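# Line up three dice by value along a ray

## Task

Get all three dice entirely onto the mat so that their centres lie on one straight line running directly outward from the midpoint between the two arm bases, ordered from the smallest face value closest to that midpoint to the largest face value farthest from it. Each die must still show the same top number it shows now, must rest flat, and must stay put on its own without the robot supporting it. At the end the grippers must release and the arms must pull away.

## Robot and tools

ROBOT. Two six-joint Doosan M1013 arms, left_arm and right_arm. Each carries a two-finger parallel gripper (up to 50 mm between pads) and a wrist camera. Base (URDF root) poses in the scene frame: left_arm at (+0.004, +0.415, 0) m, quat_wxyz (+0.997, 0, 0, +0.073), a yaw of roughly 8.4 deg; right_arm at (+0.036, -0.668, 0) m, quat_wxyz (+1.000, 0, 0, +0.017), about 1.9 deg. The midpoint between the bases, where the dice line must start, is about (0.020, -0.127, 0).

FRAME. A single scene frame is used for every reported pose. Its origin sits on the table surface between the arms, +z points up, +x points out across the table, and left_arm lies toward +y. The names left and right are labels only and say nothing about image sides.

GRIPPER GEOMETRY. The fingers extend along the gripper's +z axis and close along its x axis. end_effector_position is the spot midway between the pads; the fingertips go 17.5 mm past it. A flat block protrudes roughly 9 cm from the last joint's axis toward the gripper's -y and rotates with it, so watch its clearance. Turning only the last joint moves the pad point around a 25 mm radius circle.

execute_actions. Argument actions is a list holding zero or one item; optional pictures (boolean) toggles camera images. An empty list just reports the state. A motion item is {"rows": [...], "steps": n}: 1 to 15 rows, n up to 15 (default 15), each step 1/30 s; one row is used per step and the final row repeats if rows run out. A wait item is {"steps": n} with n up to 300, measured from the previous result, and time spent composing the reply is included. A refused call moves nothing.

ROW LAYOUT. Each row is one flat list of 18 numbers, each in [-1, 1], covering both arms even if only one moves: left_arm waist, shoulder, elbow, forearm roll, wrist pitch, wrist roll, then left gripper position, force_limit, speed; then the same nine for right_arm.

JOINT NUMBERS are scaled offsets, not poses. A value of 1.0 equals 1.398 rad for waist and shoulder, 2.097 rad for elbow, and 2.622 rad for forearm roll, wrist pitch and wrist roll. They are measured from the joint angles printed in the latest result that listed them; before any such result in a scene, and for any second or later call within one reply, from the arm's angles when that action begins. They are never relative to the previous row. So a row of zeros is not a hold: it pulls the arm back to that reference. Joint ranges (rad): elbow -2.792 to 2.792; all other joints -6.283 to 6.283. A request more than 0.010 rad beyond a range end is refused; the true end may differ by up to 0.010 rad, and a request past it is clipped there, reported as "joint sent to its limit" (possibly about an earlier action). Absence of that message does not prove more travel is available.

GRIPPER NUMBERS are absolute settings. position: +1 fully open (50 mm), about -0.65 pads touching, -1 to grasp (closes until blocked). force_limit per pad: about 20 N at -1, 102 N at 0, 185 N at +1, with actual force up to ~17% higher. speed of the gap: 20 mm/s at -1, 85 at 0, 150 at +1. To leave a gripper unchanged, resend its previous three values; a 0 is a real command. New force_limit or speed only take effect once position changes by at least 0.01; to loosen a grip, open first.

MOTION LIMITS. Joint target speeds are capped (2.09 rad/s waist/shoulder, 3.14 elbow, 3.93 wrist joints), take 0.3 s to ramp up, and all joints of an arm are slowed to arrive together. Targets may lead measured angles by at most 0.456 rad (waist, shoulder), 0.683 (elbow), 0.854 (wrist joints), and are scaled back if they would put the gripper over 70 mm from where it is. Large moves therefore need several calls. Between calls the arms keep heading to the last row sent until everything nearly stops or a step is HELD; after that only a new action resumes travel or pressing.

RESULTS. The state line per arm gives end_effector_position (m), end_effector_quat_wxyz and linear/angular velocities (m/s, rad/s); the printed position can be inaccurate, more so at long reach. Joint positions and Joint velocities come in one block per arm, in column order (rad, rad/s). object_status: 0 moving, 1 blocked while opening, 2 blocked while closing (a real grasp), 3 reached the requested position or pads met (often nothing held). Any new position resets it to 0 until the fingers settle. Check for 2 after closing at -1. A lost object triggers re-closing, except after a grip at force_limit -1, where 2 may persist falsely; off-centre grips on fixed objects weaken over time. position_measured counts: opening ≈ (250 - count) x 0.202 mm. "joint command not followed": the clearance check changed or blocked joint targets; the rest of the row ran. HELD marks steps where the row was partly or wholly not sent. MOTOR HOT warns of overheating; an OVER-TEMPERATURE FAULT brakes that arm until cooled. Holding loads heats motors.

FAULTS. Contact torque reaching a load limit (waist 299, shoulder 299, elbow 140, forearm roll 39.6, wrist pitch 39.6, wrist roll 39.6 N m, held weight included), or an external force of 144 N on the arm, tool or load, halts that arm for 10 s, drops the rest of the call, and makes it yield to the contact.

zoom_image: camera is cam_left_wrist or cam_right_wrist (both 504x504); region [x0, y0, x1, y1] in pixels from the top-left, at most 504 by 504. Returns a magnified view of that camera's latest image.

read_manual: section "licences" (default) returns licence text only; no motion.

finished_scene: scene is the integer of the current scene (1 to 2). Sending a reply with no tool call ends everything.

AVOID. Knocking anything off the table (fails the task), dropping or slamming dice, shoving hard, arms touching or pressing each other. Occasional external tugs or pushes may disturb held or loose items. Before finishing, open both grippers, lift away, and confirm each die lies flat, unchanged in its top number, and stays in line unaided.

Each tool is called after "Request:" as name(argument=value, ...), one argument or row to a line, values as JSON.

## Session

I'll start by looking at the current state of the scene.

Request:
execute_actions(
  actions=[],
)

Scene clock: 0.00 s of 4800.00 s.
left_arm: end_effector_position=(+0.1632, +0.2078, +0.3467) position_measured=3 object_status=3 end_effector_quat_wxyz=(+0.116, +0.937, +0.219, +0.248) end_effector_velocity=(+0.000, +0.000, +0.000) end_effector_angular_velocity=(+0.001, -0.001, -0.001) | right_arm: end_effector_position=(+0.4037, -0.5786, +0.3591) position_measured=3 object_status=3 end_effector_quat_wxyz=(+0.274, -0.581, +0.760, -0.096) end_effector_velocity=(+0.001, -0.000, +0.001) end_effector_angular_velocity=(-0.001, -0.002, -0.000)
Joint positions: left_arm=[-1.834 -0.627  2.272  0.556  1.461 -0.628] | right_arm=[ 0.017 -0.637  2.299  0.184  0.914 -2.894]
Joint velocities: left_arm=[-0.     0.     0.     0.001  0.     0.001] | right_arm=[-0.     0.001 -0.002 -0.001 -0.     0.   ]

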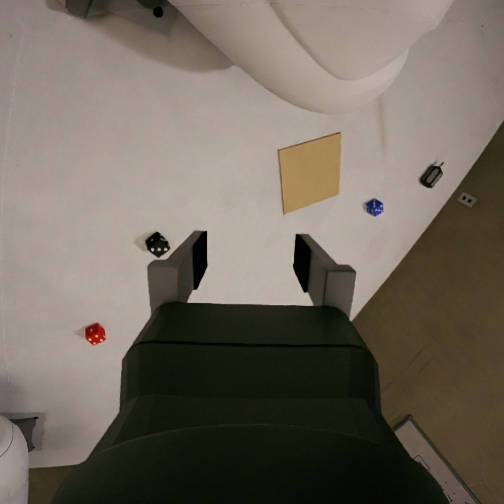

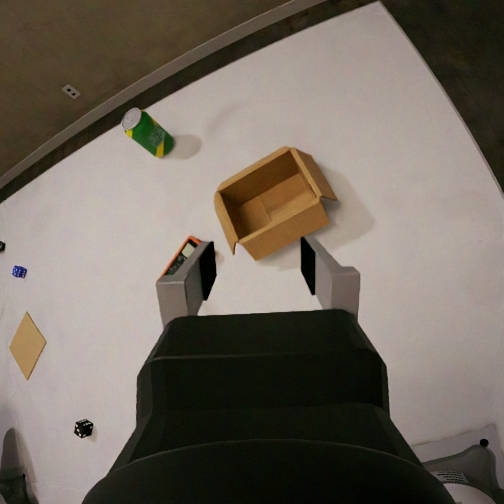

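Request:
zoom_image(
  camera="cam_left_wrist",
  region=[60, 200, 220, 360],
)

Request:
zoom_image(
  camera="cam_left_wrist",
  region=[260, 110, 460, 310],
)

Request:
zoom_image(
  camera="cam_right_wrist",
  region=[0, 230, 220, 450],
)

Region (60, 200, 220, 360) of cam_left_wrist's 504x504 image, scaled by 3.150, with more detail than that image has.

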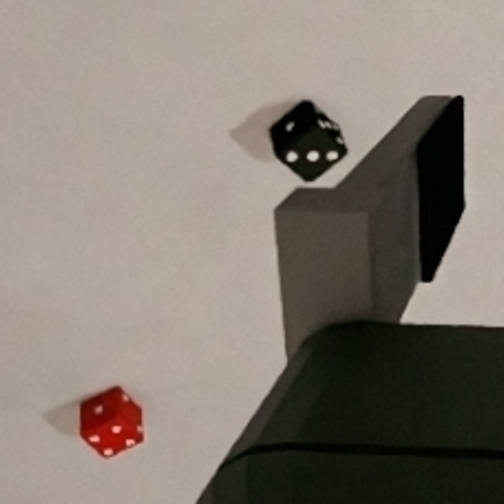

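Region (260, 110, 460, 310) of cam_left_wrist's 504x504 image, scaled by 2.520, with more detail than that image has.

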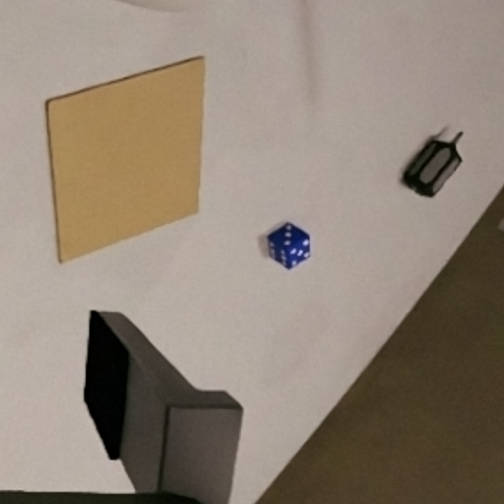

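Region (0, 230, 220, 450) of cam_right_wrist's 504x504 image, scaled by 2.291, with more detail than that image has.

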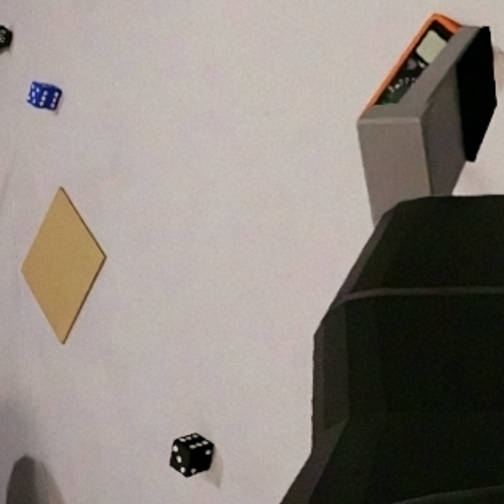

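Request:
execute_actions(
  actions=[
    {"rows": [[0.4030, 0.4781, -0.0445, -0.2121, -0.2057, 0.0170, 1, -0.5, 0.5, 0, 0, 0, 0, 0, 0, 1, -0.5, 0.5]], "steps": 15},
  ],
  pictures=false,
)

Request:
execute_actions(
  actions=[
    {"steps": 20},
  ],
)

Scene clock: 75.67 s of 4800.00 s.
left_arm: end_effector_position=(+0.1628, +0.0763, +0.2318) position_measured=3 object_status=3 end_effector_quat_wxyz=(+0.042, +0.926, +0.367, +0.082) end_effector_velocity=(+0.130, -0.249, -0.327) end_effector_angular_velocity=(+0.046, +0.708, +0.843) | right_arm: end_effector_position=(+0.4037, -0.5786, +0.3591) position_measured=3 object_status=3 end_effector_quat_wxyz=(+0.274, -0.581, +0.760, -0.096) end_effector_velocity=(-0.001, -0.000, -0.000) end_effector_angular_velocity=(-0.001, +0.001, +0.001)
Joint positions: left_arm=[-1.48  -0.233  2.211  0.194  1.11  -0.599] | right_arm=[ 0.017 -0.637  2.299  0.184  0.914 -2.894]
Joint velocities: left_arm=[ 0.744  0.972 -0.116 -0.686 -0.667  0.055] | right_arm=[-0.    -0.002  0.    -0.001  0.003 -0.   ]
Steps of this call (steps 1 to 90: nothing new was sent; then 72.17 s passed at rest; steps 91 to 105: all 15 steps of this action). Readings (joint positions | what the end effector reports):
91: left_arm=[-1.834 -0.627 2.272 0.555 1.461 -0.628] | right_arm=[0.017 -0.637 2.299 0.184 0.914 -2.894] | left_arm position_measured=3 object_status=3 | right_arm position_measured=3 object_status=3
92: left_arm=[-1.830 -0.623 2.271 0.550 1.455 -0.628] | right_arm=[0.017 -0.637 2.299 0.184 0.914 -2.894] | left_arm position_measured=3 object_status=3 | right_arm position_measured=3 object_status=3
94: left_arm=[-1.798 -0.591 2.264 0.511 1.417 -0.625] | right_arm=[0.017 -0.637 2.299 0.184 0.914 -2.894] | left_arm position_measured=3 object_status=3 | right_arm position_measured=3 object_status=3
98: left_arm=[-1.674 -0.466 2.241 0.374 1.285 -0.614] | right_arm=[0.017 -0.637 2.299 0.184 0.914 -2.894] | left_arm position_measured=3 object_status=3 | right_arm position_measured=3 object_status=3
105: the state above

Scene clock: 76.33 s of 4800.00 s.
left_arm: end_effector_position=(+0.2168, +0.0179, +0.1303) position_measured=3 object_status=3 end_effector_quat_wxyz=(+0.000, +0.870, +0.493, -0.000) end_effector_velocity=(+0.000, +0.000, -0.001) end_effector_angular_velocity=(+0.002, -0.000, +0.001) | right_arm: end_effector_position=(+0.4037, -0.5786, +0.3591) position_measured=3 object_status=3 end_effector_quat_wxyz=(+0.274, -0.581, +0.760, -0.096) end_effector_velocity=(+0.000, +0.000, -0.000) end_effector_angular_velocity=(-0.000, +0.001, +0.000)
Joint positions: left_arm=[-1.271  0.041  2.178 -0.     0.921 -0.584] | right_arm=[ 0.017 -0.637  2.299  0.184  0.914 -2.894]
Joint velocities: left_arm=[ 0.001  0.001  0.     0.001  0.    -0.001] | right_arm=[ 0.     0.001 -0.001 -0.001  0.001  0.   ]
Steps of this call (steps 1 to 20: the robot went on to your last target). Readings (joint positions | what the end effector reports):
1: left_arm=[-1.455 -0.200 2.207 0.171 1.088 -0.598] | right_arm=[0.017 -0.637 2.299 0.184 0.914 -2.894] | left_arm position_measured=3 object_status=3 | right_arm position_measured=3 object_status=3
2: left_arm=[-1.431 -0.168 2.203 0.148 1.065 -0.596] | right_arm=[0.017 -0.637 2.299 0.184 0.914 -2.894] | left_arm position_measured=3 object_status=3 | right_arm position_measured=3 object_status=3
4: left_arm=[-1.382 -0.104 2.196 0.103 1.022 -0.592] | right_arm=[0.017 -0.637 2.299 0.184 0.914 -2.894] | left_arm position_measured=3 object_status=3 | right_arm position_measured=3 object_status=3
8: left_arm=[-1.294 0.011 2.182 0.021 0.943 -0.586] | right_arm=[0.017 -0.637 2.299 0.184 0.914 -2.894] | left_arm position_measured=3 object_status=3 | right_arm position_measured=3 object_status=3
20: the state above

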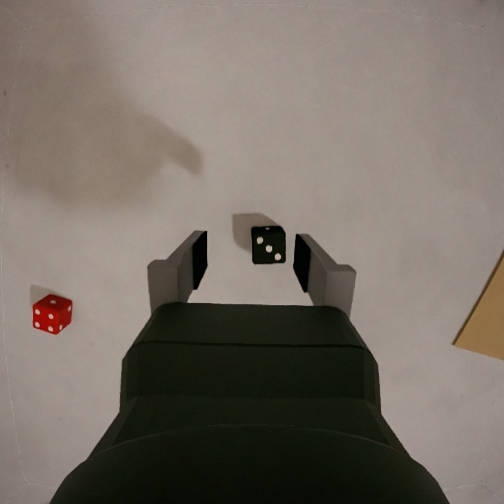

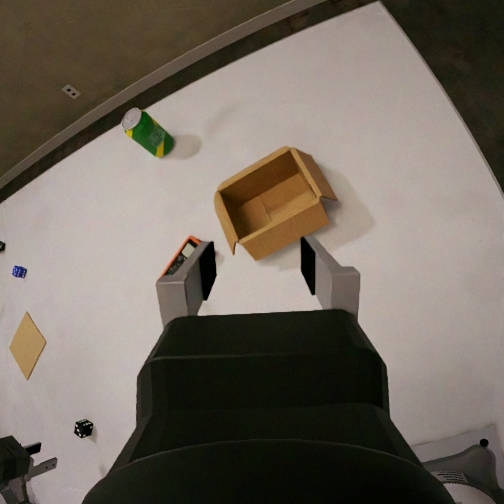

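Request:
zoom_image(
  camera="cam_left_wrist",
  region=[190, 200, 316, 326],
)

Request:
zoom_image(
  camera="cam_left_wrist",
  region=[10, 270, 94, 354],
)

Request:
zoom_image(
  camera="cam_left_wrist",
  region=[378, 240, 504, 366],
)

Region (190, 200, 316, 326) of cam_left_wrist's 504x504 image, scaled by 4.000, with more detail than that image has.

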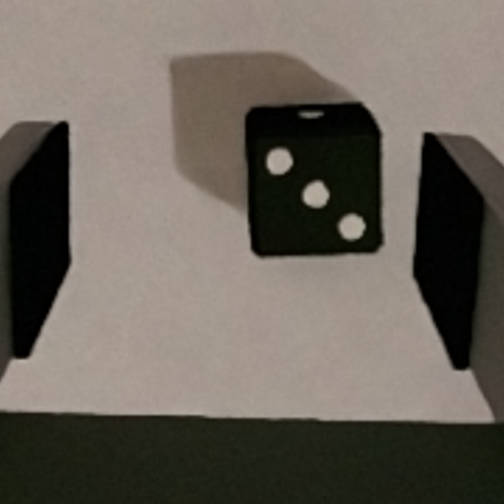

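Region (10, 270, 94, 354) of cam_left_wrist's 504x504 image, scaled by 6.000, with more detail than that image has.

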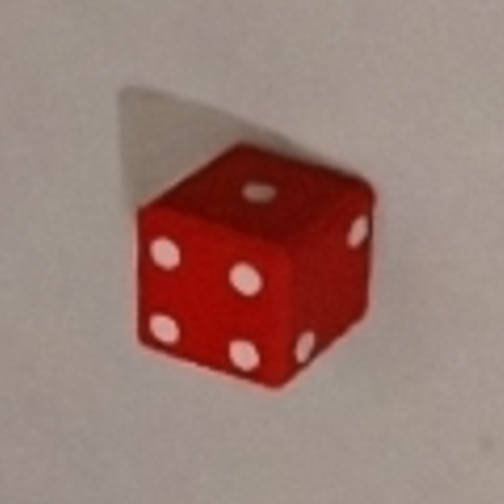

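Region (378, 240, 504, 366) of cam_left_wrist's 504x504 image, scaled by 4.000, with more detail than that image has.

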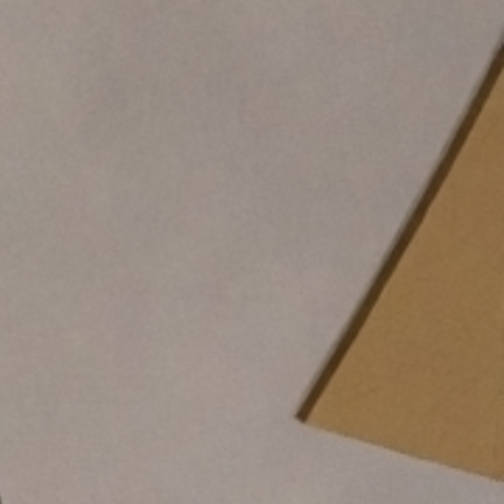

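Request:
execute_actions(
  actions=[],
)

Scene clock: 147.80 s of 4800.00 s.
left_arm: end_effector_position=(+0.2168, +0.0179, +0.1302) position_measured=3 object_status=3 end_effector_quat_wxyz=(+0.000, +0.870, +0.493, -0.000) end_effector_velocity=(+0.000, -0.000, -0.000) end_effector_angular_velocity=(-0.000, +0.000, +0.001) | right_arm: end_effector_position=(+0.4037, -0.5786, +0.3591) position_measured=3 object_status=3 end_effector_quat_wxyz=(+0.274, -0.581, +0.760, -0.096) end_effector_velocity=(-0.000, +0.000, +0.000) end_effector_angular_velocity=(+0.001, -0.003, +0.000)
Joint positions: left_arm=[-1.271  0.041  2.178 -0.     0.921 -0.584] | right_arm=[ 0.017 -0.637  2.299  0.184  0.914 -2.894]
Joint velocities: left_arm=[ 0.001  0.    -0.    -0.    -0.     0.   ] | right_arm=[ 0.001 -0.002  0.001  0.    -0.001  0.   ]
Steps of this call (steps 1 to 15: the robot went on to your last target; steps 16 to 90: nothing new was sent; then 68.47 s passed at rest). Readings (joint positions | what the end effector reports):
1: left_arm=[-1.271 0.041 2.178 -0.000 0.921 -0.584] | right_arm=[0.017 -0.637 2.299 0.184 0.914 -2.894] | left_arm position_measured=3 object_status=3 | right_arm position_measured=3 object_status=3
2: left_arm=[-1.271 0.041 2.178 -0.000 0.921 -0.584] | right_arm=[0.017 -0.637 2.299 0.184 0.914 -2.894] | left_arm position_measured=3 object_status=3 | right_arm position_measured=3 object_status=3
4: left_arm=[-1.271 0.041 2.178 -0.000 0.921 -0.584] | right_arm=[0.017 -0.637 2.299 0.184 0.914 -2.894] | left_arm position_measured=3 object_status=3 | right_arm position_measured=3 object_status=3
8: left_arm=[-1.271 0.041 2.178 -0.000 0.921 -0.584] | right_arm=[0.017 -0.637 2.299 0.184 0.914 -2.894] | left_arm position_measured=3 object_status=3 | right_arm position_measured=3 object_status=3
90: the state above
All arms were judged still, so your last target was given up. Only a new action makes them travel on or press farther. Fingers that are still opening or closing keep moving.

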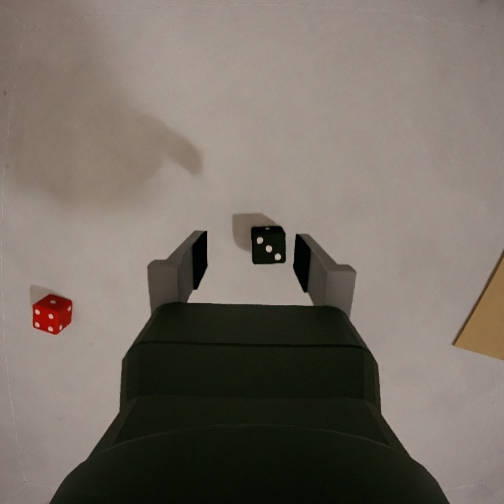

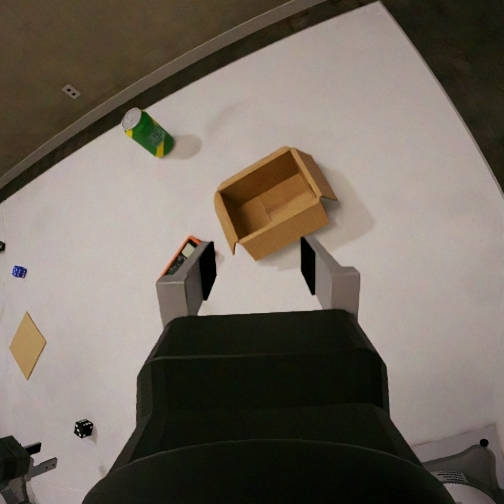

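The scene is unchanged, so I'll descend onto the black die and grip it.

Request:
execute_actions(
  actions=[
    {"rows": [[0.03946, 0.11574, 0.03313, 0, -0.08786, -0.0042, 1, -0.5, 0.5, 0, 0, 0, 0, 0, 0, 1, -0.5, 0.5]], "steps": 15},
  ],
  pictures=false,
)

Request:
execute_actions(
  actions=[
    {"steps": 3},
  ],
)

Request:
execute_actions(
  actions=[
    {"rows": [[0, 0, 0, 0, 0, 0, -1, -0.3, 0.2, 0, 0, 0, 0, 0, 0, 1, -0.5, 0.5]], "steps": 12},
  ],
)

Scene clock: 150.87 s of 4800.00 s.
left_arm: end_effector_position=(+0.2431, +0.0213, +0.0251) position_measured=3 object_status=3 end_effector_quat_wxyz=(-0.000, +0.853, +0.521, -0.000) end_effector_velocity=(-0.000, -0.000, -0.001) end_effector_angular_velocity=(+0.001, -0.000, -0.001) | right_arm: end_effector_position=(+0.4037, -0.5786, +0.3591) position_measured=3 object_status=3 end_effector_quat_wxyz=(+0.274, -0.581, +0.760, -0.096) end_effector_velocity=(+0.000, -0.000, -0.001) end_effector_angular_velocity=(+0.001, +0.002, -0.001)
Joint positions: left_arm=[-1.216  0.203  2.248 -0.     0.691 -0.595] | right_arm=[ 0.017 -0.637  2.299  0.184  0.914 -2.894]
Joint velocities: left_arm=[-0.001  0.001  0.     0.001 -0.001 -0.001] | right_arm=[-0.     0.002  0.001  0.    -0.     0.001]
Steps of this call (steps 1 to 77: nothing new was sent; steps 78 to 92: all 15 steps of this action). Readings (joint positions | what the end effector reports):
78: left_arm=[-1.271 0.041 2.179 -0.000 0.921 -0.584] | right_arm=[0.017 -0.637 2.299 0.184 0.914 -2.894] | left_arm position_measured=3 object_status=3 | right_arm position_measured=3 object_status=3
79: left_arm=[-1.269 0.046 2.180 -0.000 0.914 -0.584] | right_arm=[0.017 -0.637 2.299 0.184 0.914 -2.894] | left_arm position_measured=3 object_status=3 | right_arm position_measured=3 object_status=3
81: left_arm=[-1.258 0.077 2.194 -0.000 0.869 -0.586] | right_arm=[0.017 -0.637 2.299 0.184 0.914 -2.894] | left_arm position_measured=3 object_status=3 | right_arm position_measured=3 object_status=3
85: left_arm=[-1.225 0.175 2.236 -0.000 0.731 -0.593] | right_arm=[0.017 -0.637 2.299 0.184 0.914 -2.894] | left_arm position_measured=3 object_status=3 | right_arm position_measured=3 object_status=3
92: the state above

Scene clock: 150.97 s of 4800.00 s.
left_arm: end_effector_position=(+0.2431, +0.0213, +0.0250) position_measured=3 object_status=3 end_effector_quat_wxyz=(-0.000, +0.853, +0.521, -0.000) end_effector_velocity=(+0.000, +0.000, -0.000) end_effector_angular_velocity=(+0.001, -0.000, -0.000) | right_arm: end_effector_position=(+0.4037, -0.5786, +0.3591) position_measured=3 object_status=3 end_effector_quat_wxyz=(+0.274, -0.581, +0.760, -0.096) end_effector_velocity=(+0.000, -0.000, +0.002) end_effector_angular_velocity=(+0.000, -0.004, -0.001)
Joint positions: left_arm=[-1.216  0.203  2.248 -0.     0.691 -0.595] | right_arm=[ 0.017 -0.637  2.299  0.184  0.914 -2.894]
Joint velocities: left_arm=[ 0.     0.001  0.     0.001 -0.    -0.   ] | right_arm=[-0.001 -0.001 -0.001  0.    -0.001 -0.   ]
Steps of this call (steps 1 to 3: the robot went on to your last target). Readings (joint positions | what the end effector reports):
1: left_arm=[-1.216 0.203 2.248 -0.000 0.691 -0.595] | right_arm=[0.017 -0.637 2.299 0.184 0.914 -2.894] | left_arm position_measured=3 object_status=3 | right_arm position_measured=3 object_status=3
2: left_arm=[-1.216 0.203 2.248 -0.000 0.691 -0.595] | right_arm=[0.017 -0.637 2.299 0.184 0.914 -2.894] | left_arm position_measured=3 object_status=3 | right_arm position_measured=3 object_status=3
3: the state above

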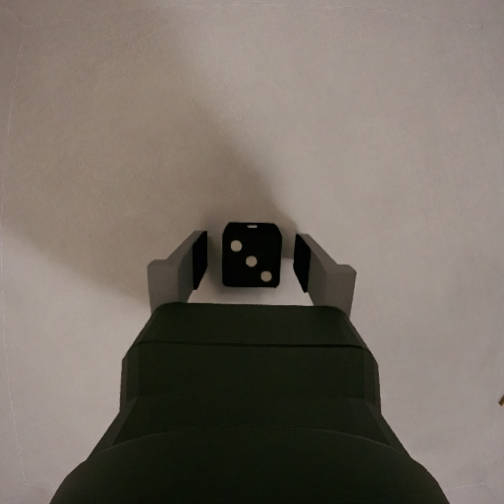

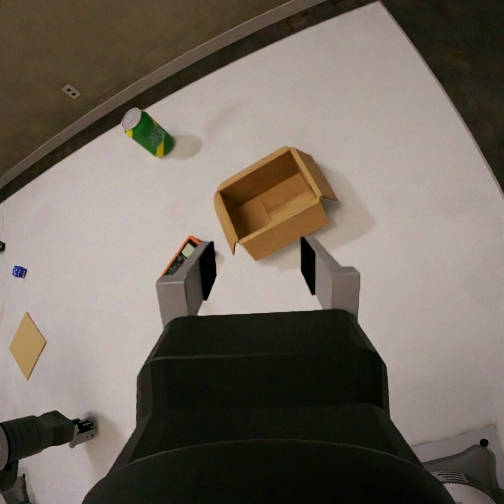

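Scene clock: 151.37 s of 4800.00 s.
left_arm: end_effector_position=(+0.2431, +0.0213, +0.0250) position_measured=107 object_status=0 end_effector_quat_wxyz=(-0.000, +0.853, +0.521, -0.000) end_effector_velocity=(-0.000, +0.000, -0.000) end_effector_angular_velocity=(+0.001, +0.001, -0.000) | right_arm: end_effector_position=(+0.4037, -0.5786, +0.3591) position_measured=3 object_status=3 end_effector_quat_wxyz=(+0.274, -0.581, +0.760, -0.096) end_effector_velocity=(+0.000, +0.000, +0.001) end_effector_angular_velocity=(-0.001, -0.001, +0.000)
Joint positions: left_arm=[-1.216  0.203  2.248 -0.     0.691 -0.595] | right_arm=[ 0.017 -0.637  2.299  0.184  0.914 -2.894]
Joint velocities: left_arm=[ 0.     0.001 -0.    -0.     0.     0.001] | right_arm=[ 0.001 -0.    -0.001 -0.001  0.001  0.   ]
Steps of this call (steps 1 to 12: all 12 steps of this action). Readings (joint positions | what the end effector reports):
1: left_arm=[-1.216 0.203 2.248 -0.000 0.691 -0.595] | right_arm=[0.017 -0.637 2.299 0.184 0.914 -2.894] | left_arm position_measured=11 object_status=0 | right_arm position_measured=3 object_status=3
2: left_arm=[-1.216 0.203 2.248 -0.000 0.691 -0.595] | right_arm=[0.017 -0.637 2.299 0.184 0.914 -2.894] | left_arm position_measured=27 object_status=0 | right_arm position_measured=3 object_status=3
4: left_arm=[-1.216 0.203 2.248 -0.000 0.691 -0.595] | right_arm=[0.017 -0.637 2.299 0.184 0.914 -2.894] | left_arm position_measured=59 object_status=0 | right_arm position_measured=3 object_status=3
8: left_arm=[-1.216 0.203 2.248 -0.000 0.691 -0.595] | right_arm=[0.017 -0.637 2.299 0.184 0.914 -2.894] | left_arm position_measured=107 object_status=0 | right_arm position_measured=3 object_status=3
12: the state above

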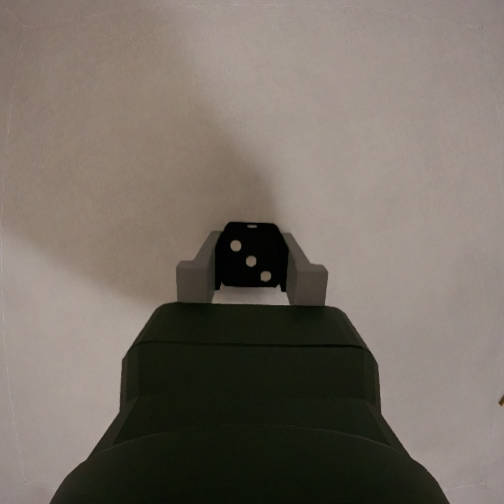

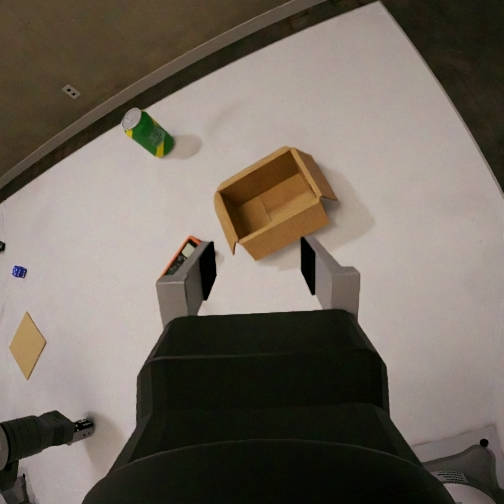

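The die is centred in the grip (about 29 mm wide). Next is a lift and a move to hover over the mat.

Request:
execute_actions(
  actions=[
    {"rows": [[0, -0.05506, -0.02223, 0, 0.04713, 0, -1, -0.3, 0.2, 0, 0, 0, 0, 0, 0, 1, -0.5, 0.5], [0, -0.05506, -0.02223, 0, 0.04713, 0, -1, -0.3, 0.2, 0, 0, 0, 0, 0, 0, 1, -0.5, 0.5], [0, -0.05506, -0.02223, 0, 0.04713, 0, -1, -0.3, 0.2, 0, 0, 0, 0, 0, 0, 1, -0.5, 0.5], [0.4538, -0.05506, -0.02223, 0, 0.04713, -0.20603, -1, -0.3, 0.2, 0, 0, 0, 0, 0, 0, 1, -0.5, 0.5]], "steps": 15},
  ],
  pictures=false,
)

Request:
execute_actions(
  actions=[
    {"steps": 16},
  ],
)

Scene clock: 155.23 s of 4800.00 s.
left_arm: end_effector_position=(+0.3454, +0.0979, +0.0752) position_measured=107 object_status=2 end_effector_quat_wxyz=(-0.001, +0.673, +0.740, -0.000) end_effector_velocity=(+0.310, +0.305, +0.012) end_effector_angular_velocity=(-0.001, -0.002, +1.667) | right_arm: end_effector_position=(+0.4037, -0.5786, +0.3591) position_measured=3 object_status=3 end_effector_quat_wxyz=(+0.274, -0.581, +0.760, -0.096) end_effector_velocity=(+0.001, +0.000, +0.001) end_effector_angular_velocity=(+0.001, +0.000, +0.000)
Joint positions: left_arm=[-0.928  0.13   2.209 -0.     0.805 -0.875] | right_arm=[ 0.017 -0.637  2.299  0.184  0.914 -2.894]
Joint velocities: left_arm=[ 0.957 -0.009 -0.02  -0.     0.026 -0.71 ] | right_arm=[ 0.     0.001 -0.002  0.001  0.001  0.   ]
Steps of this call (steps 1 to 15: the robot went on to your last target; steps 16 to 90: nothing new was sent; then 0.37 s passed at rest; steps 91 to 105: all 15 steps of this action). Readings (joint positions | what the end effector reports):
91: left_arm=[-1.216 0.203 2.248 -0.000 0.691 -0.595] | right_arm=[0.017 -0.637 2.299 0.184 0.914 -2.894] | left_arm position_measured=107 object_status=2 | right_arm position_measured=3 object_status=3
92: left_arm=[-1.216 0.198 2.245 -0.000 0.699 -0.595] | right_arm=[0.017 -0.637 2.299 0.184 0.914 -2.894] | left_arm position_measured=107 object_status=2 | right_arm position_measured=3 object_status=3
94: left_arm=[-1.216 0.167 2.226 -0.000 0.749 -0.595] | right_arm=[0.017 -0.637 2.299 0.184 0.914 -2.894] | left_arm position_measured=107 object_status=2 | right_arm position_measured=3 object_status=3
98: left_arm=[-1.159 0.130 2.213 -0.000 0.800 -0.662] | right_arm=[0.017 -0.637 2.299 0.184 0.914 -2.894] | left_arm position_measured=107 object_status=2 | right_arm position_measured=3 object_status=3
105: the state above

Scene clock: 155.77 s of 4800.00 s.
left_arm: end_effector_position=(+0.4384, +0.2262, +0.0800) position_measured=107 object_status=2 end_effector_quat_wxyz=(-0.000, +0.422, +0.907, -0.000) end_effector_velocity=(+0.000, -0.000, +0.001) end_effector_angular_velocity=(-0.000, -0.001, -0.000) | right_arm: end_effector_position=(+0.4037, -0.5786, +0.3591) position_measured=3 object_status=3 end_effector_quat_wxyz=(+0.274, -0.581, +0.760, -0.096) end_effector_velocity=(-0.000, -0.000, -0.001) end_effector_angular_velocity=(+0.001, +0.001, -0.001)
Joint positions: left_arm=[-0.581  0.126  2.201 -0.     0.815 -1.135] | right_arm=[ 0.017 -0.637  2.299  0.184  0.914 -2.894]
Joint velocities: left_arm=[-0.    -0.001 -0.     0.001  0.    -0.001] | right_arm=[-0.001  0.     0.001  0.001  0.    -0.   ]
Steps of this call (steps 1 to 16: the robot went on to your last target). Readings (joint positions | what the end effector reports):
1: left_arm=[-0.895 0.129 2.208 -0.000 0.806 -0.899] | right_arm=[0.017 -0.637 2.299 0.184 0.914 -2.894] | left_arm position_measured=107 object_status=2 | right_arm position_measured=3 object_status=3
2: left_arm=[-0.863 0.129 2.207 -0.000 0.807 -0.923] | right_arm=[0.017 -0.637 2.299 0.184 0.914 -2.894] | left_arm position_measured=107 object_status=2 | right_arm position_measured=3 object_status=3
4: left_arm=[-0.799 0.128 2.206 -0.000 0.808 -0.972] | right_arm=[0.017 -0.637 2.299 0.184 0.914 -2.894] | left_arm position_measured=107 object_status=2 | right_arm position_measured=3 object_status=3
8: left_arm=[-0.670 0.127 2.203 -0.000 0.812 -1.068] | right_arm=[0.017 -0.637 2.299 0.184 0.914 -2.894] | left_arm position_measured=107 object_status=2 | right_arm position_measured=3 object_status=3
16: the state above

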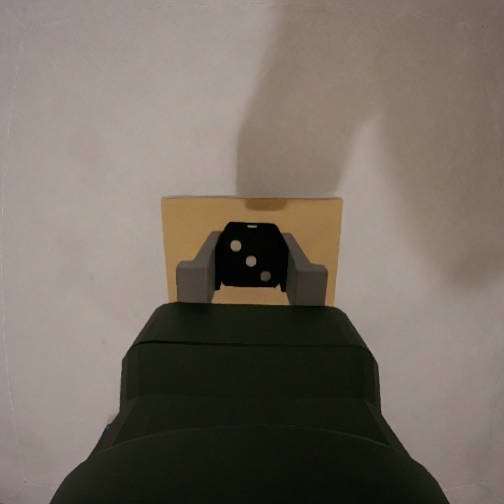

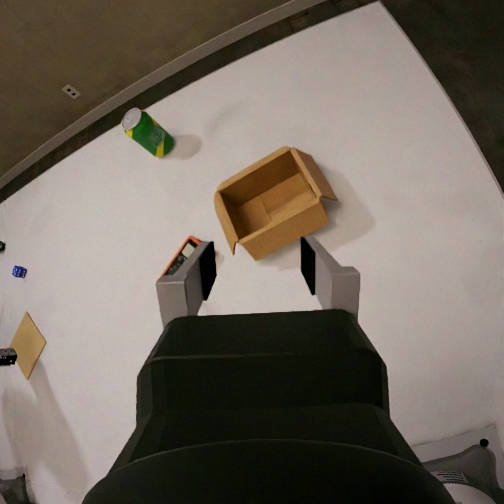

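Request:
zoom_image(
  camera="cam_left_wrist",
  region=[150, 150, 354, 354],
)

Request:
zoom_image(
  camera="cam_right_wrist",
  region=[0, 250, 126, 376],
)

Region (150, 150, 354, 354) of cam_left_wrist's 504x504 image, scaled by 2.471, with more detail than that image has.

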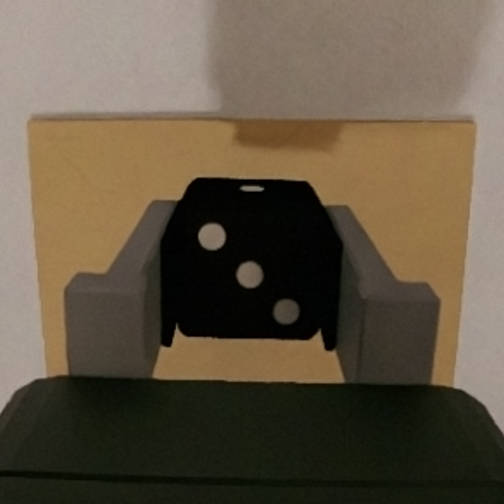

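Region (0, 250, 126, 376) of cam_right_wrist's 504x504 image, scaled by 4.000, with more detail than that image has.

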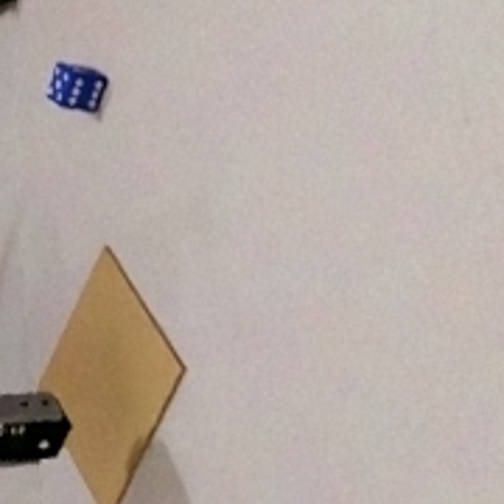

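Request:
execute_actions(
  actions=[
    {"rows": [[0.00403, 0.05516, 0.01681, 0, -0.04285, 0.00201, -1, -0.3, 0.2, 0, 0, 0, 0, 0, 0, 1, -0.5, 0.5]], "steps": 11},
  ],
  pictures=false,
)

Request:
execute_actions(
  actions=[
    {"rows": [[0, 0, 0, 0, 0, 0, 1, -0.3, 0.5, 0, 0, 0, 0, 0, 0, 1, -0.5, 0.5]], "steps": 6},
  ],
)

Request:
execute_actions(
  actions=[
    {"rows": [[0, -0.05516, -0.01681, 0, 0.04285, 0, 1, -0.3, 0.5, 0, 0, 0, 0, 0, 0, 1, -0.5, 0.5], [0, -0.05516, -0.01681, 0, 0.04285, 0, 1, -0.3, 0.5, 0, 0, 0, 0, 0, 0, 1, -0.5, 0.5], [0, -0.05516, -0.01681, 0, 0.04285, 0, 1, -0.3, 0.5, 0, 0, 0, 0, 0, 0, 1, -0.5, 0.5], [0, -0.05516, -0.01681, 0, 0.04285, 0, 1, -0.3, 0.5, 0, 0, 0, 0, 0, 0, 1, -0.5, 0.5], [0, -0.05516, -0.01681, 0, 0.04285, 0, 1, -0.3, 0.5, 0, 0, 0, 0, 0, 0, 1, -0.5, 0.5], [-0.62569, 0.13015, -0.19653, 0, 0.08778, 0.229, 1, -0.3, 0.5, 0, 0, 0, 0, 0, 0, 1, -0.5, 0.5]], "steps": 15},
  ],
  pictures=false,
)

Request:
execute_actions(
  actions=[
    {"steps": 33},
  ],
)

Scene clock: 201.17 s of 4800.00 s.
left_arm: end_effector_position=(+0.4408, +0.2281, +0.0290) position_measured=107 object_status=2 end_effector_quat_wxyz=(-0.000, +0.421, +0.907, -0.000) end_effector_velocity=(+0.000, -0.001, +0.000) end_effector_angular_velocity=(-0.001, -0.002, -0.000) | right_arm: end_effector_position=(+0.4037, -0.5786, +0.3591) position_measured=3 object_status=3 end_effector_quat_wxyz=(+0.274, -0.581, +0.760, -0.096) end_effector_velocity=(-0.000, +0.000, +0.001) end_effector_angular_velocity=(+0.001, -0.002, +0.001)
Joint positions: left_arm=[-0.576  0.203  2.236 -0.     0.702 -1.13 ] | right_arm=[ 0.017 -0.637  2.299  0.184  0.914 -2.894]
Joint velocities: left_arm=[-0.    -0.     0.    -0.001 -0.002  0.   ] | right_arm=[ 0.001 -0.001 -0.     0.001 -0.001  0.   ]
Steps of this call (steps 1 to 15: the robot went on to your last target; steps 16 to 90: nothing new was sent; then 42.03 s passed at rest; steps 91 to 101: all 11 steps of this action). Readings (joint positions | what the end effector reports):
91: left_arm=[-0.581 0.126 2.201 -0.000 0.815 -1.135] | right_arm=[0.017 -0.637 2.299 0.184 0.914 -2.894] | left_arm position_measured=107 object_status=2 | right_arm position_measured=3 object_status=3
92: left_arm=[-0.581 0.131 2.203 -0.000 0.808 -1.135] | right_arm=[0.017 -0.637 2.299 0.184 0.914 -2.894] | left_arm position_measured=107 object_status=2 | right_arm position_measured=3 object_status=3
94: left_arm=[-0.579 0.162 2.217 -0.000 0.762 -1.133] | right_arm=[0.017 -0.637 2.299 0.184 0.914 -2.894] | left_arm position_measured=107 object_status=2 | right_arm position_measured=3 object_status=3
98: left_arm=[-0.576 0.203 2.236 -0.000 0.703 -1.130] | right_arm=[0.017 -0.637 2.299 0.184 0.914 -2.894] | left_arm position_measured=107 object_status=2 | right_arm position_measured=3 object_status=3
101: the state above

Scene clock: 201.37 s of 4800.00 s.
left_arm: end_effector_position=(+0.4408, +0.2281, +0.0290) position_measured=7 object_status=0 end_effector_quat_wxyz=(-0.000, +0.421, +0.907, -0.000) end_effector_velocity=(-0.000, -0.000, -0.000) end_effector_angular_velocity=(-0.000, +0.000, -0.001) | right_arm: end_effector_position=(+0.4037, -0.5786, +0.3591) position_measured=3 object_status=3 end_effector_quat_wxyz=(+0.274, -0.581, +0.760, -0.096) end_effector_velocity=(-0.000, -0.000, +0.000) end_effector_angular_velocity=(-0.001, -0.001, +0.000)
Joint positions: left_arm=[-0.576  0.203  2.236 -0.     0.702 -1.13 ] | right_arm=[ 0.017 -0.637  2.299  0.184  0.914 -2.894]
Joint velocities: left_arm=[-0.001  0.     0.    -0.001  0.     0.001] | right_arm=[ 0.    -0.001  0.    -0.001  0.     0.   ]
Steps of this call (steps 1 to 6: all 6 steps of this action). Readings (joint positions | what the end effector reports):
1: left_arm=[-0.576 0.203 2.236 -0.000 0.702 -1.130] | right_arm=[0.017 -0.637 2.299 0.184 0.914 -2.894] | left_arm position_measured=98 object_status=0 | right_arm position_measured=3 object_status=3
2: left_arm=[-0.576 0.203 2.236 -0.000 0.702 -1.130] | right_arm=[0.017 -0.637 2.299 0.184 0.914 -2.894] | left_arm position_measured=79 object_status=0 | right_arm position_measured=3 object_status=3
4: left_arm=[-0.576 0.203 2.236 -0.000 0.702 -1.130] | right_arm=[0.017 -0.637 2.299 0.184 0.914 -2.894] | left_arm position_measured=40 object_status=0 | right_arm position_measured=3 object_status=3
6: the state above

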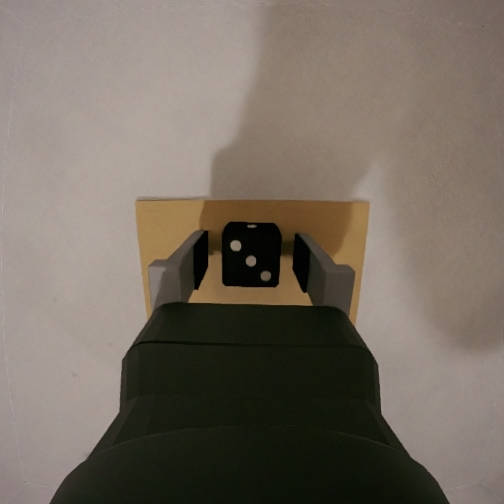

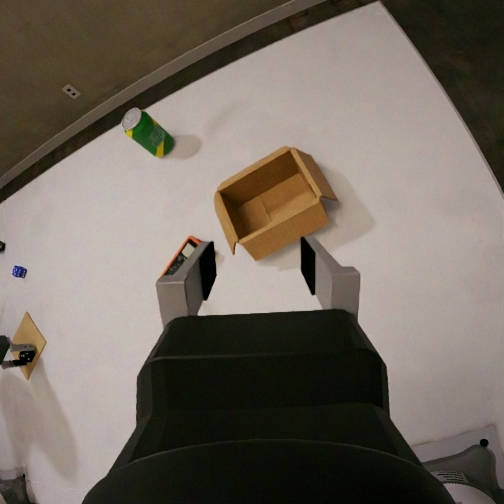

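Scene clock: 201.87 s of 4800.00 s.
left_arm: end_effector_position=(+0.4579, +0.1063, +0.0939) position_measured=3 object_status=3 end_effector_quat_wxyz=(+0.007, +0.600, +0.800, -0.000) end_effector_velocity=(-0.060, -0.470, +0.006) end_effector_angular_velocity=(+0.026, +0.019, -1.493) | right_arm: end_effector_position=(+0.4037, -0.5786, +0.3591) position_measured=3 object_status=3 end_effector_quat_wxyz=(+0.274, -0.581, +0.760, -0.096) end_effector_velocity=(-0.000, +0.000, -0.001) end_effector_angular_velocity=(+0.000, +0.001, -0.000)
Joint positions: left_arm=[-0.771  0.215  2.055 -0.     0.856 -0.906] | right_arm=[ 0.017 -0.637  2.299  0.184  0.914 -2.894]
Joint velocities: left_arm=[-0.78   0.324 -0.439  0.     0.145  0.713] | right_arm=[-0.    -0.     0.001  0.    -0.    -0.   ]
Steps of this call (steps 1 to 15: all 15 steps of this action). Readings (joint positions | what the end effector reports):
1: left_arm=[-0.576 0.203 2.236 -0.000 0.703 -1.130] | right_arm=[0.017 -0.637 2.299 0.184 0.914 -2.894] | left_arm position_measured=3 object_status=0 | right_arm position_measured=3 object_status=3
2: left_arm=[-0.576 0.199 2.235 -0.000 0.709 -1.130] | right_arm=[0.017 -0.637 2.299 0.184 0.914 -2.894] | left_arm position_measured=3 object_status=0 | right_arm position_measured=3 object_status=3
4: left_arm=[-0.576 0.167 2.220 -0.000 0.755 -1.130] | right_arm=[0.017 -0.637 2.299 0.184 0.914 -2.894] | left_arm position_measured=3 object_status=0 | right_arm position_measured=3 object_status=3
8: left_arm=[-0.592 0.128 2.183 -0.000 0.817 -1.109] | right_arm=[0.017 -0.637 2.299 0.184 0.914 -2.894] | left_arm position_measured=3 object_status=3 | right_arm position_measured=3 object_status=3
15: the state above

Scene clock: 202.97 s of 4800.00 s.
left_arm: end_effector_position=(+0.1990, -0.2158, +0.0900) position_measured=3 object_status=3 end_effector_quat_wxyz=(-0.000, +0.922, +0.388, -0.000) end_effector_velocity=(+0.000, -0.000, +0.001) end_effector_angular_velocity=(-0.001, -0.001, -0.000) | right_arm: end_effector_position=(+0.4037, -0.5786, +0.3591) position_measured=3 object_status=3 end_effector_quat_wxyz=(+0.274, -0.581, +0.760, -0.096) end_effector_velocity=(-0.001, +0.000, -0.001) end_effector_angular_velocity=(-0.001, +0.001, +0.001)
Joint positions: left_arm=[-1.45   0.385  1.824 -0.     0.932 -0.529] | right_arm=[ 0.017 -0.637  2.299  0.184  0.914 -2.894]
Joint velocities: left_arm=[-0.    -0.    -0.001  0.001  0.    -0.   ] | right_arm=[ 0.001 -0.     0.001 -0.001  0.     0.   ]
Steps of this call (steps 1 to 33: the robot went on to your last target). Readings (joint positions | what the end effector reports):
1: left_arm=[-0.797 0.226 2.041 -0.000 0.861 -0.882] | right_arm=[0.017 -0.637 2.299 0.184 0.914 -2.894] | left_arm position_measured=3 object_status=3 | right_arm position_measured=3 object_status=3
2: left_arm=[-0.823 0.236 2.027 -0.000 0.865 -0.860] | right_arm=[0.017 -0.637 2.299 0.184 0.914 -2.894] | left_arm position_measured=3 object_status=3 | right_arm position_measured=3 object_status=3
4: left_arm=[-0.876 0.254 2.003 -0.000 0.874 -0.820] | right_arm=[0.017 -0.637 2.299 0.184 0.914 -2.894] | left_arm position_measured=3 object_status=3 | right_arm position_measured=3 object_status=3
8: left_arm=[-0.981 0.284 1.962 -0.000 0.887 -0.754] | right_arm=[0.017 -0.637 2.299 0.184 0.914 -2.894] | left_arm position_measured=3 object_status=3 | right_arm position_measured=3 object_status=3
33: the state above

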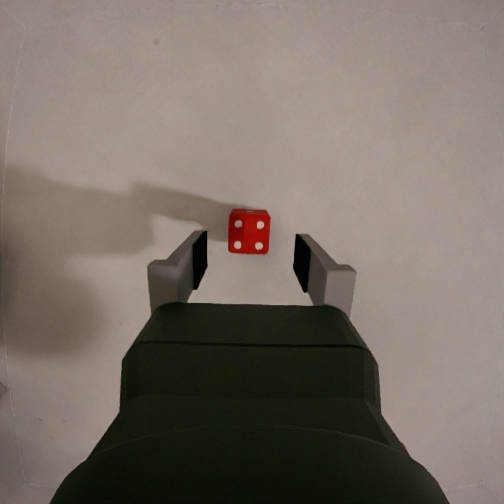

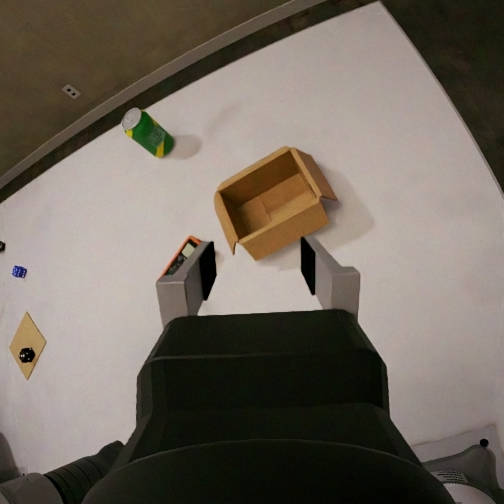

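Request:
zoom_image(
  camera="cam_left_wrist",
  region=[190, 180, 316, 306],
)

Region (190, 180, 316, 306) of cam_left_wrist's 504x504 image, scaled by 4.000, with more detail than that image has.

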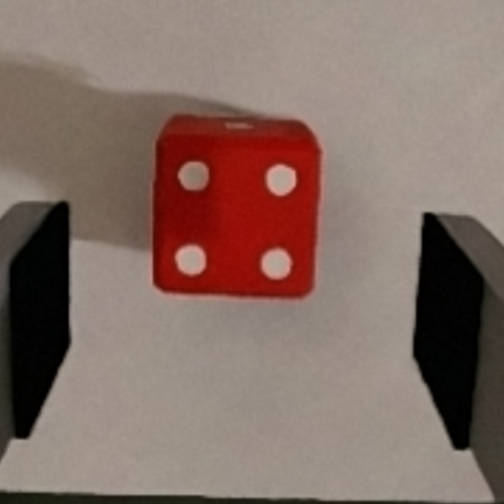

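Request:
execute_actions(
  actions=[
    {"rows": [[-0.00131, 0.05117, 0.0179, 0, -0.0416, 0.00529, 1, -0.3, 0.5, 0, 0, 0, 0, 0, 0, 1, -0.5, 0.5], [-0.00131, 0.05117, 0.0179, 0, -0.0416, 0.00529, 1, -0.3, 0.5, 0, 0, 0, 0, 0, 0, 1, -0.5, 0.5], [-0.00131, 0.05117, 0.0179, 0, -0.0416, 0.00529, 1, -0.3, 0.5, 0, 0, 0, 0, 0, 0, 1, -0.5, 0.5], [-0.00131, 0.05117, 0.0179, 0, -0.0416, 0.00529, 1, -0.3, 0.5, 0, 0, 0, 0, 0, 0, 1, -0.5, 0.5], [-0.00131, 0.05117, 0.0179, 0, -0.0416, 0.00529, 1, -0.3, 0.5, 0, 0, 0, 0, 0, 0, 1, -0.5, 0.5], [-0.00131, 0.05117, 0.0179, 0, -0.0416, 0.00529, -1, -0.3, 0.2, 0, 0, 0, 0, 0, 0, 1, -0.5, 0.5]], "steps": 15},
  ],
  pictures=false,
)

Request:
execute_actions(
  actions=[
    {"rows": [[0, 0, 0, 0, 0, 0, -1, -0.3, 0.2, 0, 0, 0, 0, 0, 0, 1, -0.5, 0.5], [0, 0, 0, 0, 0, 0, -1, -0.3, 0.2, 0, 0, 0, 0, 0, 0, 1, -0.5, 0.5], [0, -0.05117, -0.0179, 0, 0.0416, 0, -1, -0.3, 0.2, 0, 0, 0, 0, 0, 0, 1, -0.5, 0.5], [0, -0.05117, -0.0179, 0, 0.0416, 0, -1, -0.3, 0.2, 0, 0, 0, 0, 0, 0, 1, -0.5, 0.5], [0, -0.05117, -0.0179, 0, 0.0416, 0, -1, -0.3, 0.2, 0, 0, 0, 0, 0, 0, 1, -0.5, 0.5], [0.68074, -0.21235, 0.14226, 0, -0.00055, -0.20564, -1, -0.3, 0.2, 0, 0, 0, 0, 0, 0, 1, -0.5, 0.5]], "steps": 15},
  ],
  pictures=false,
)

Request:
execute_actions(
  actions=[
    {"steps": 33},
  ],
)

Scene clock: 231.37 s of 4800.00 s.
left_arm: end_effector_position=(+0.1984, -0.2174, +0.0250) position_measured=107 object_status=0 end_effector_quat_wxyz=(-0.000, +0.925, +0.381, -0.000) end_effector_velocity=(+0.001, +0.000, -0.000) end_effector_angular_velocity=(+0.001, -0.001, -0.002) | right_arm: end_effector_position=(+0.4037, -0.5786, +0.3591) position_measured=3 object_status=3 end_effector_quat_wxyz=(+0.274, -0.581, +0.760, -0.096) end_effector_velocity=(+0.000, +0.001, -0.001) end_effector_angular_velocity=(+0.000, +0.001, +0.001)
Joint positions: left_arm=[-1.452  0.456  1.862 -0.     0.823 -0.515] | right_arm=[ 0.017 -0.637  2.299  0.184  0.914 -2.894]
Joint velocities: left_arm=[ 0.     0.001 -0.     0.002 -0.     0.001] | right_arm=[ 0.001  0.002  0.     0.001 -0.001 -0.001]
Steps of this call (steps 1 to 15: the robot went on to your last target; steps 16 to 90: nothing new was sent; then 24.90 s passed at rest; steps 91 to 105: all 15 steps of this action). Readings (joint positions | what the end effector reports):
91: left_arm=[-1.451 0.385 1.824 -0.000 0.932 -0.529] | right_arm=[0.017 -0.637 2.299 0.184 0.914 -2.894] | left_arm position_measured=3 object_status=3 | right_arm position_measured=3 object_status=3
92: left_arm=[-1.451 0.389 1.826 -0.000 0.925 -0.528] | right_arm=[0.017 -0.637 2.299 0.184 0.914 -2.894] | left_arm position_measured=3 object_status=3 | right_arm position_measured=3 object_status=3
94: left_arm=[-1.451 0.420 1.842 -0.000 0.878 -0.522] | right_arm=[0.017 -0.637 2.299 0.184 0.914 -2.894] | left_arm position_measured=3 object_status=3 | right_arm position_measured=3 object_status=3
98: left_arm=[-1.452 0.457 1.862 -0.001 0.824 -0.515] | right_arm=[0.017 -0.637 2.299 0.184 0.914 -2.894] | left_arm position_measured=43 object_status=0 | right_arm position_measured=3 object_status=3
105: the state above

Scene clock: 231.87 s of 4800.00 s.
left_arm: end_effector_position=(+0.2799, -0.1230, +0.0836) position_measured=107 object_status=2 end_effector_quat_wxyz=(-0.001, +0.840, +0.542, +0.000) end_effector_velocity=(+0.305, +0.375, +0.004) end_effector_angular_velocity=(-0.001, -0.001, +1.375) | right_arm: end_effector_position=(+0.4037, -0.5786, +0.3591) position_measured=3 object_status=3 end_effector_quat_wxyz=(+0.274, -0.581, +0.760, -0.096) end_effector_velocity=(+0.001, +0.000, +0.001) end_effector_angular_velocity=(-0.001, -0.002, +0.002)
Joint positions: left_arm=[-1.274  0.315  1.943 -0.     0.886 -0.702] | right_arm=[ 0.017 -0.637  2.299  0.184  0.914 -2.894]
Joint velocities: left_arm=[ 0.743 -0.279  0.393 -0.001 -0.116 -0.632] | right_arm=[ 0.001  0.001 -0.001 -0.001 -0.001 -0.   ]
Steps of this call (steps 1 to 15: all 15 steps of this action). Readings (joint positions | what the end effector reports):
1: left_arm=[-1.452 0.456 1.862 -0.000 0.823 -0.515] | right_arm=[0.017 -0.637 2.299 0.184 0.914 -2.894] | left_arm position_measured=107 object_status=0 | right_arm position_measured=3 object_status=3
2: left_arm=[-1.452 0.456 1.862 -0.000 0.823 -0.515] | right_arm=[0.017 -0.637 2.299 0.184 0.914 -2.894] | left_arm position_measured=107 object_status=0 | right_arm position_measured=3 object_status=3
4: left_arm=[-1.452 0.452 1.860 -0.000 0.831 -0.515] | right_arm=[0.017 -0.637 2.299 0.184 0.914 -2.894] | left_arm position_measured=107 object_status=2 | right_arm position_measured=3 object_status=3
8: left_arm=[-1.440 0.389 1.838 -0.000 0.916 -0.530] | right_arm=[0.017 -0.637 2.299 0.184 0.914 -2.894] | left_arm position_measured=107 object_status=2 | right_arm position_measured=3 object_status=3
15: the state above

Scene clock: 232.97 s of 4800.00 s.
left_arm: end_effector_position=(+0.4728, +0.2552, +0.0800) position_measured=107 object_status=2 end_effector_quat_wxyz=(-0.000, +0.421, +0.907, -0.000) end_effector_velocity=(+0.000, +0.000, -0.000) end_effector_angular_velocity=(+0.000, +0.000, +0.000) | right_arm: end_effector_position=(+0.4037, -0.5786, +0.3591) position_measured=3 object_status=3 end_effector_quat_wxyz=(+0.274, -0.581, +0.760, -0.096) end_effector_velocity=(-0.001, +0.000, -0.001) end_effector_angular_velocity=(-0.000, +0.001, +0.001)
Joint positions: left_arm=[-0.501  0.16   2.16  -0.     0.822 -1.054] | right_arm=[ 0.017 -0.637  2.299  0.184  0.914 -2.894]
Joint velocities: left_arm=[ 0.001  0.    -0.     0.001  0.     0.   ] | right_arm=[ 0.001 -0.001  0.002 -0.     0.     0.   ]
Steps of this call (steps 1 to 33: the robot went on to your last target). Readings (joint positions | what the end effector reports):
1: left_arm=[-1.248 0.305 1.956 -0.000 0.882 -0.723] | right_arm=[0.017 -0.637 2.299 0.184 0.914 -2.894] | left_arm position_measured=107 object_status=2 | right_arm position_measured=3 object_status=3
2: left_arm=[-1.223 0.297 1.968 -0.000 0.878 -0.743] | right_arm=[0.017 -0.637 2.299 0.184 0.914 -2.894] | left_arm position_measured=107 object_status=2 | right_arm position_measured=3 object_status=3
4: left_arm=[-1.171 0.280 1.991 -0.000 0.871 -0.780] | right_arm=[0.017 -0.637 2.299 0.184 0.914 -2.894] | left_arm position_measured=107 object_status=2 | right_arm position_measured=3 object_status=3
8: left_arm=[-1.063 0.252 2.030 -0.000 0.860 -0.844] | right_arm=[0.017 -0.637 2.299 0.184 0.914 -2.894] | left_arm position_measured=107 object_status=2 | right_arm position_measured=3 object_status=3
33: the state above

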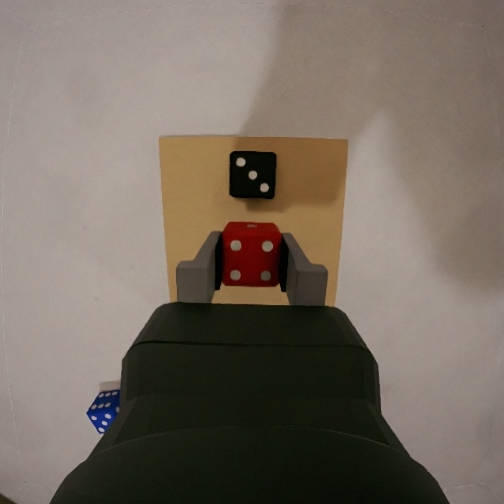

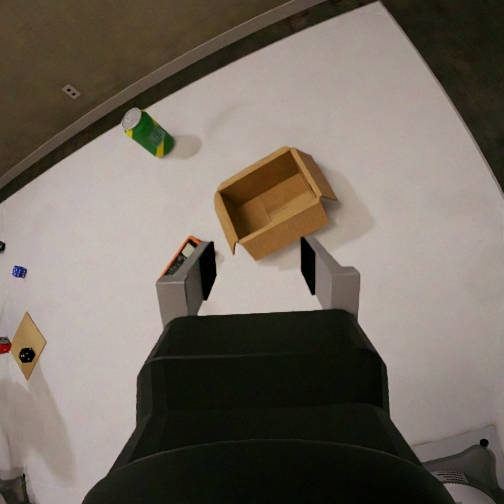

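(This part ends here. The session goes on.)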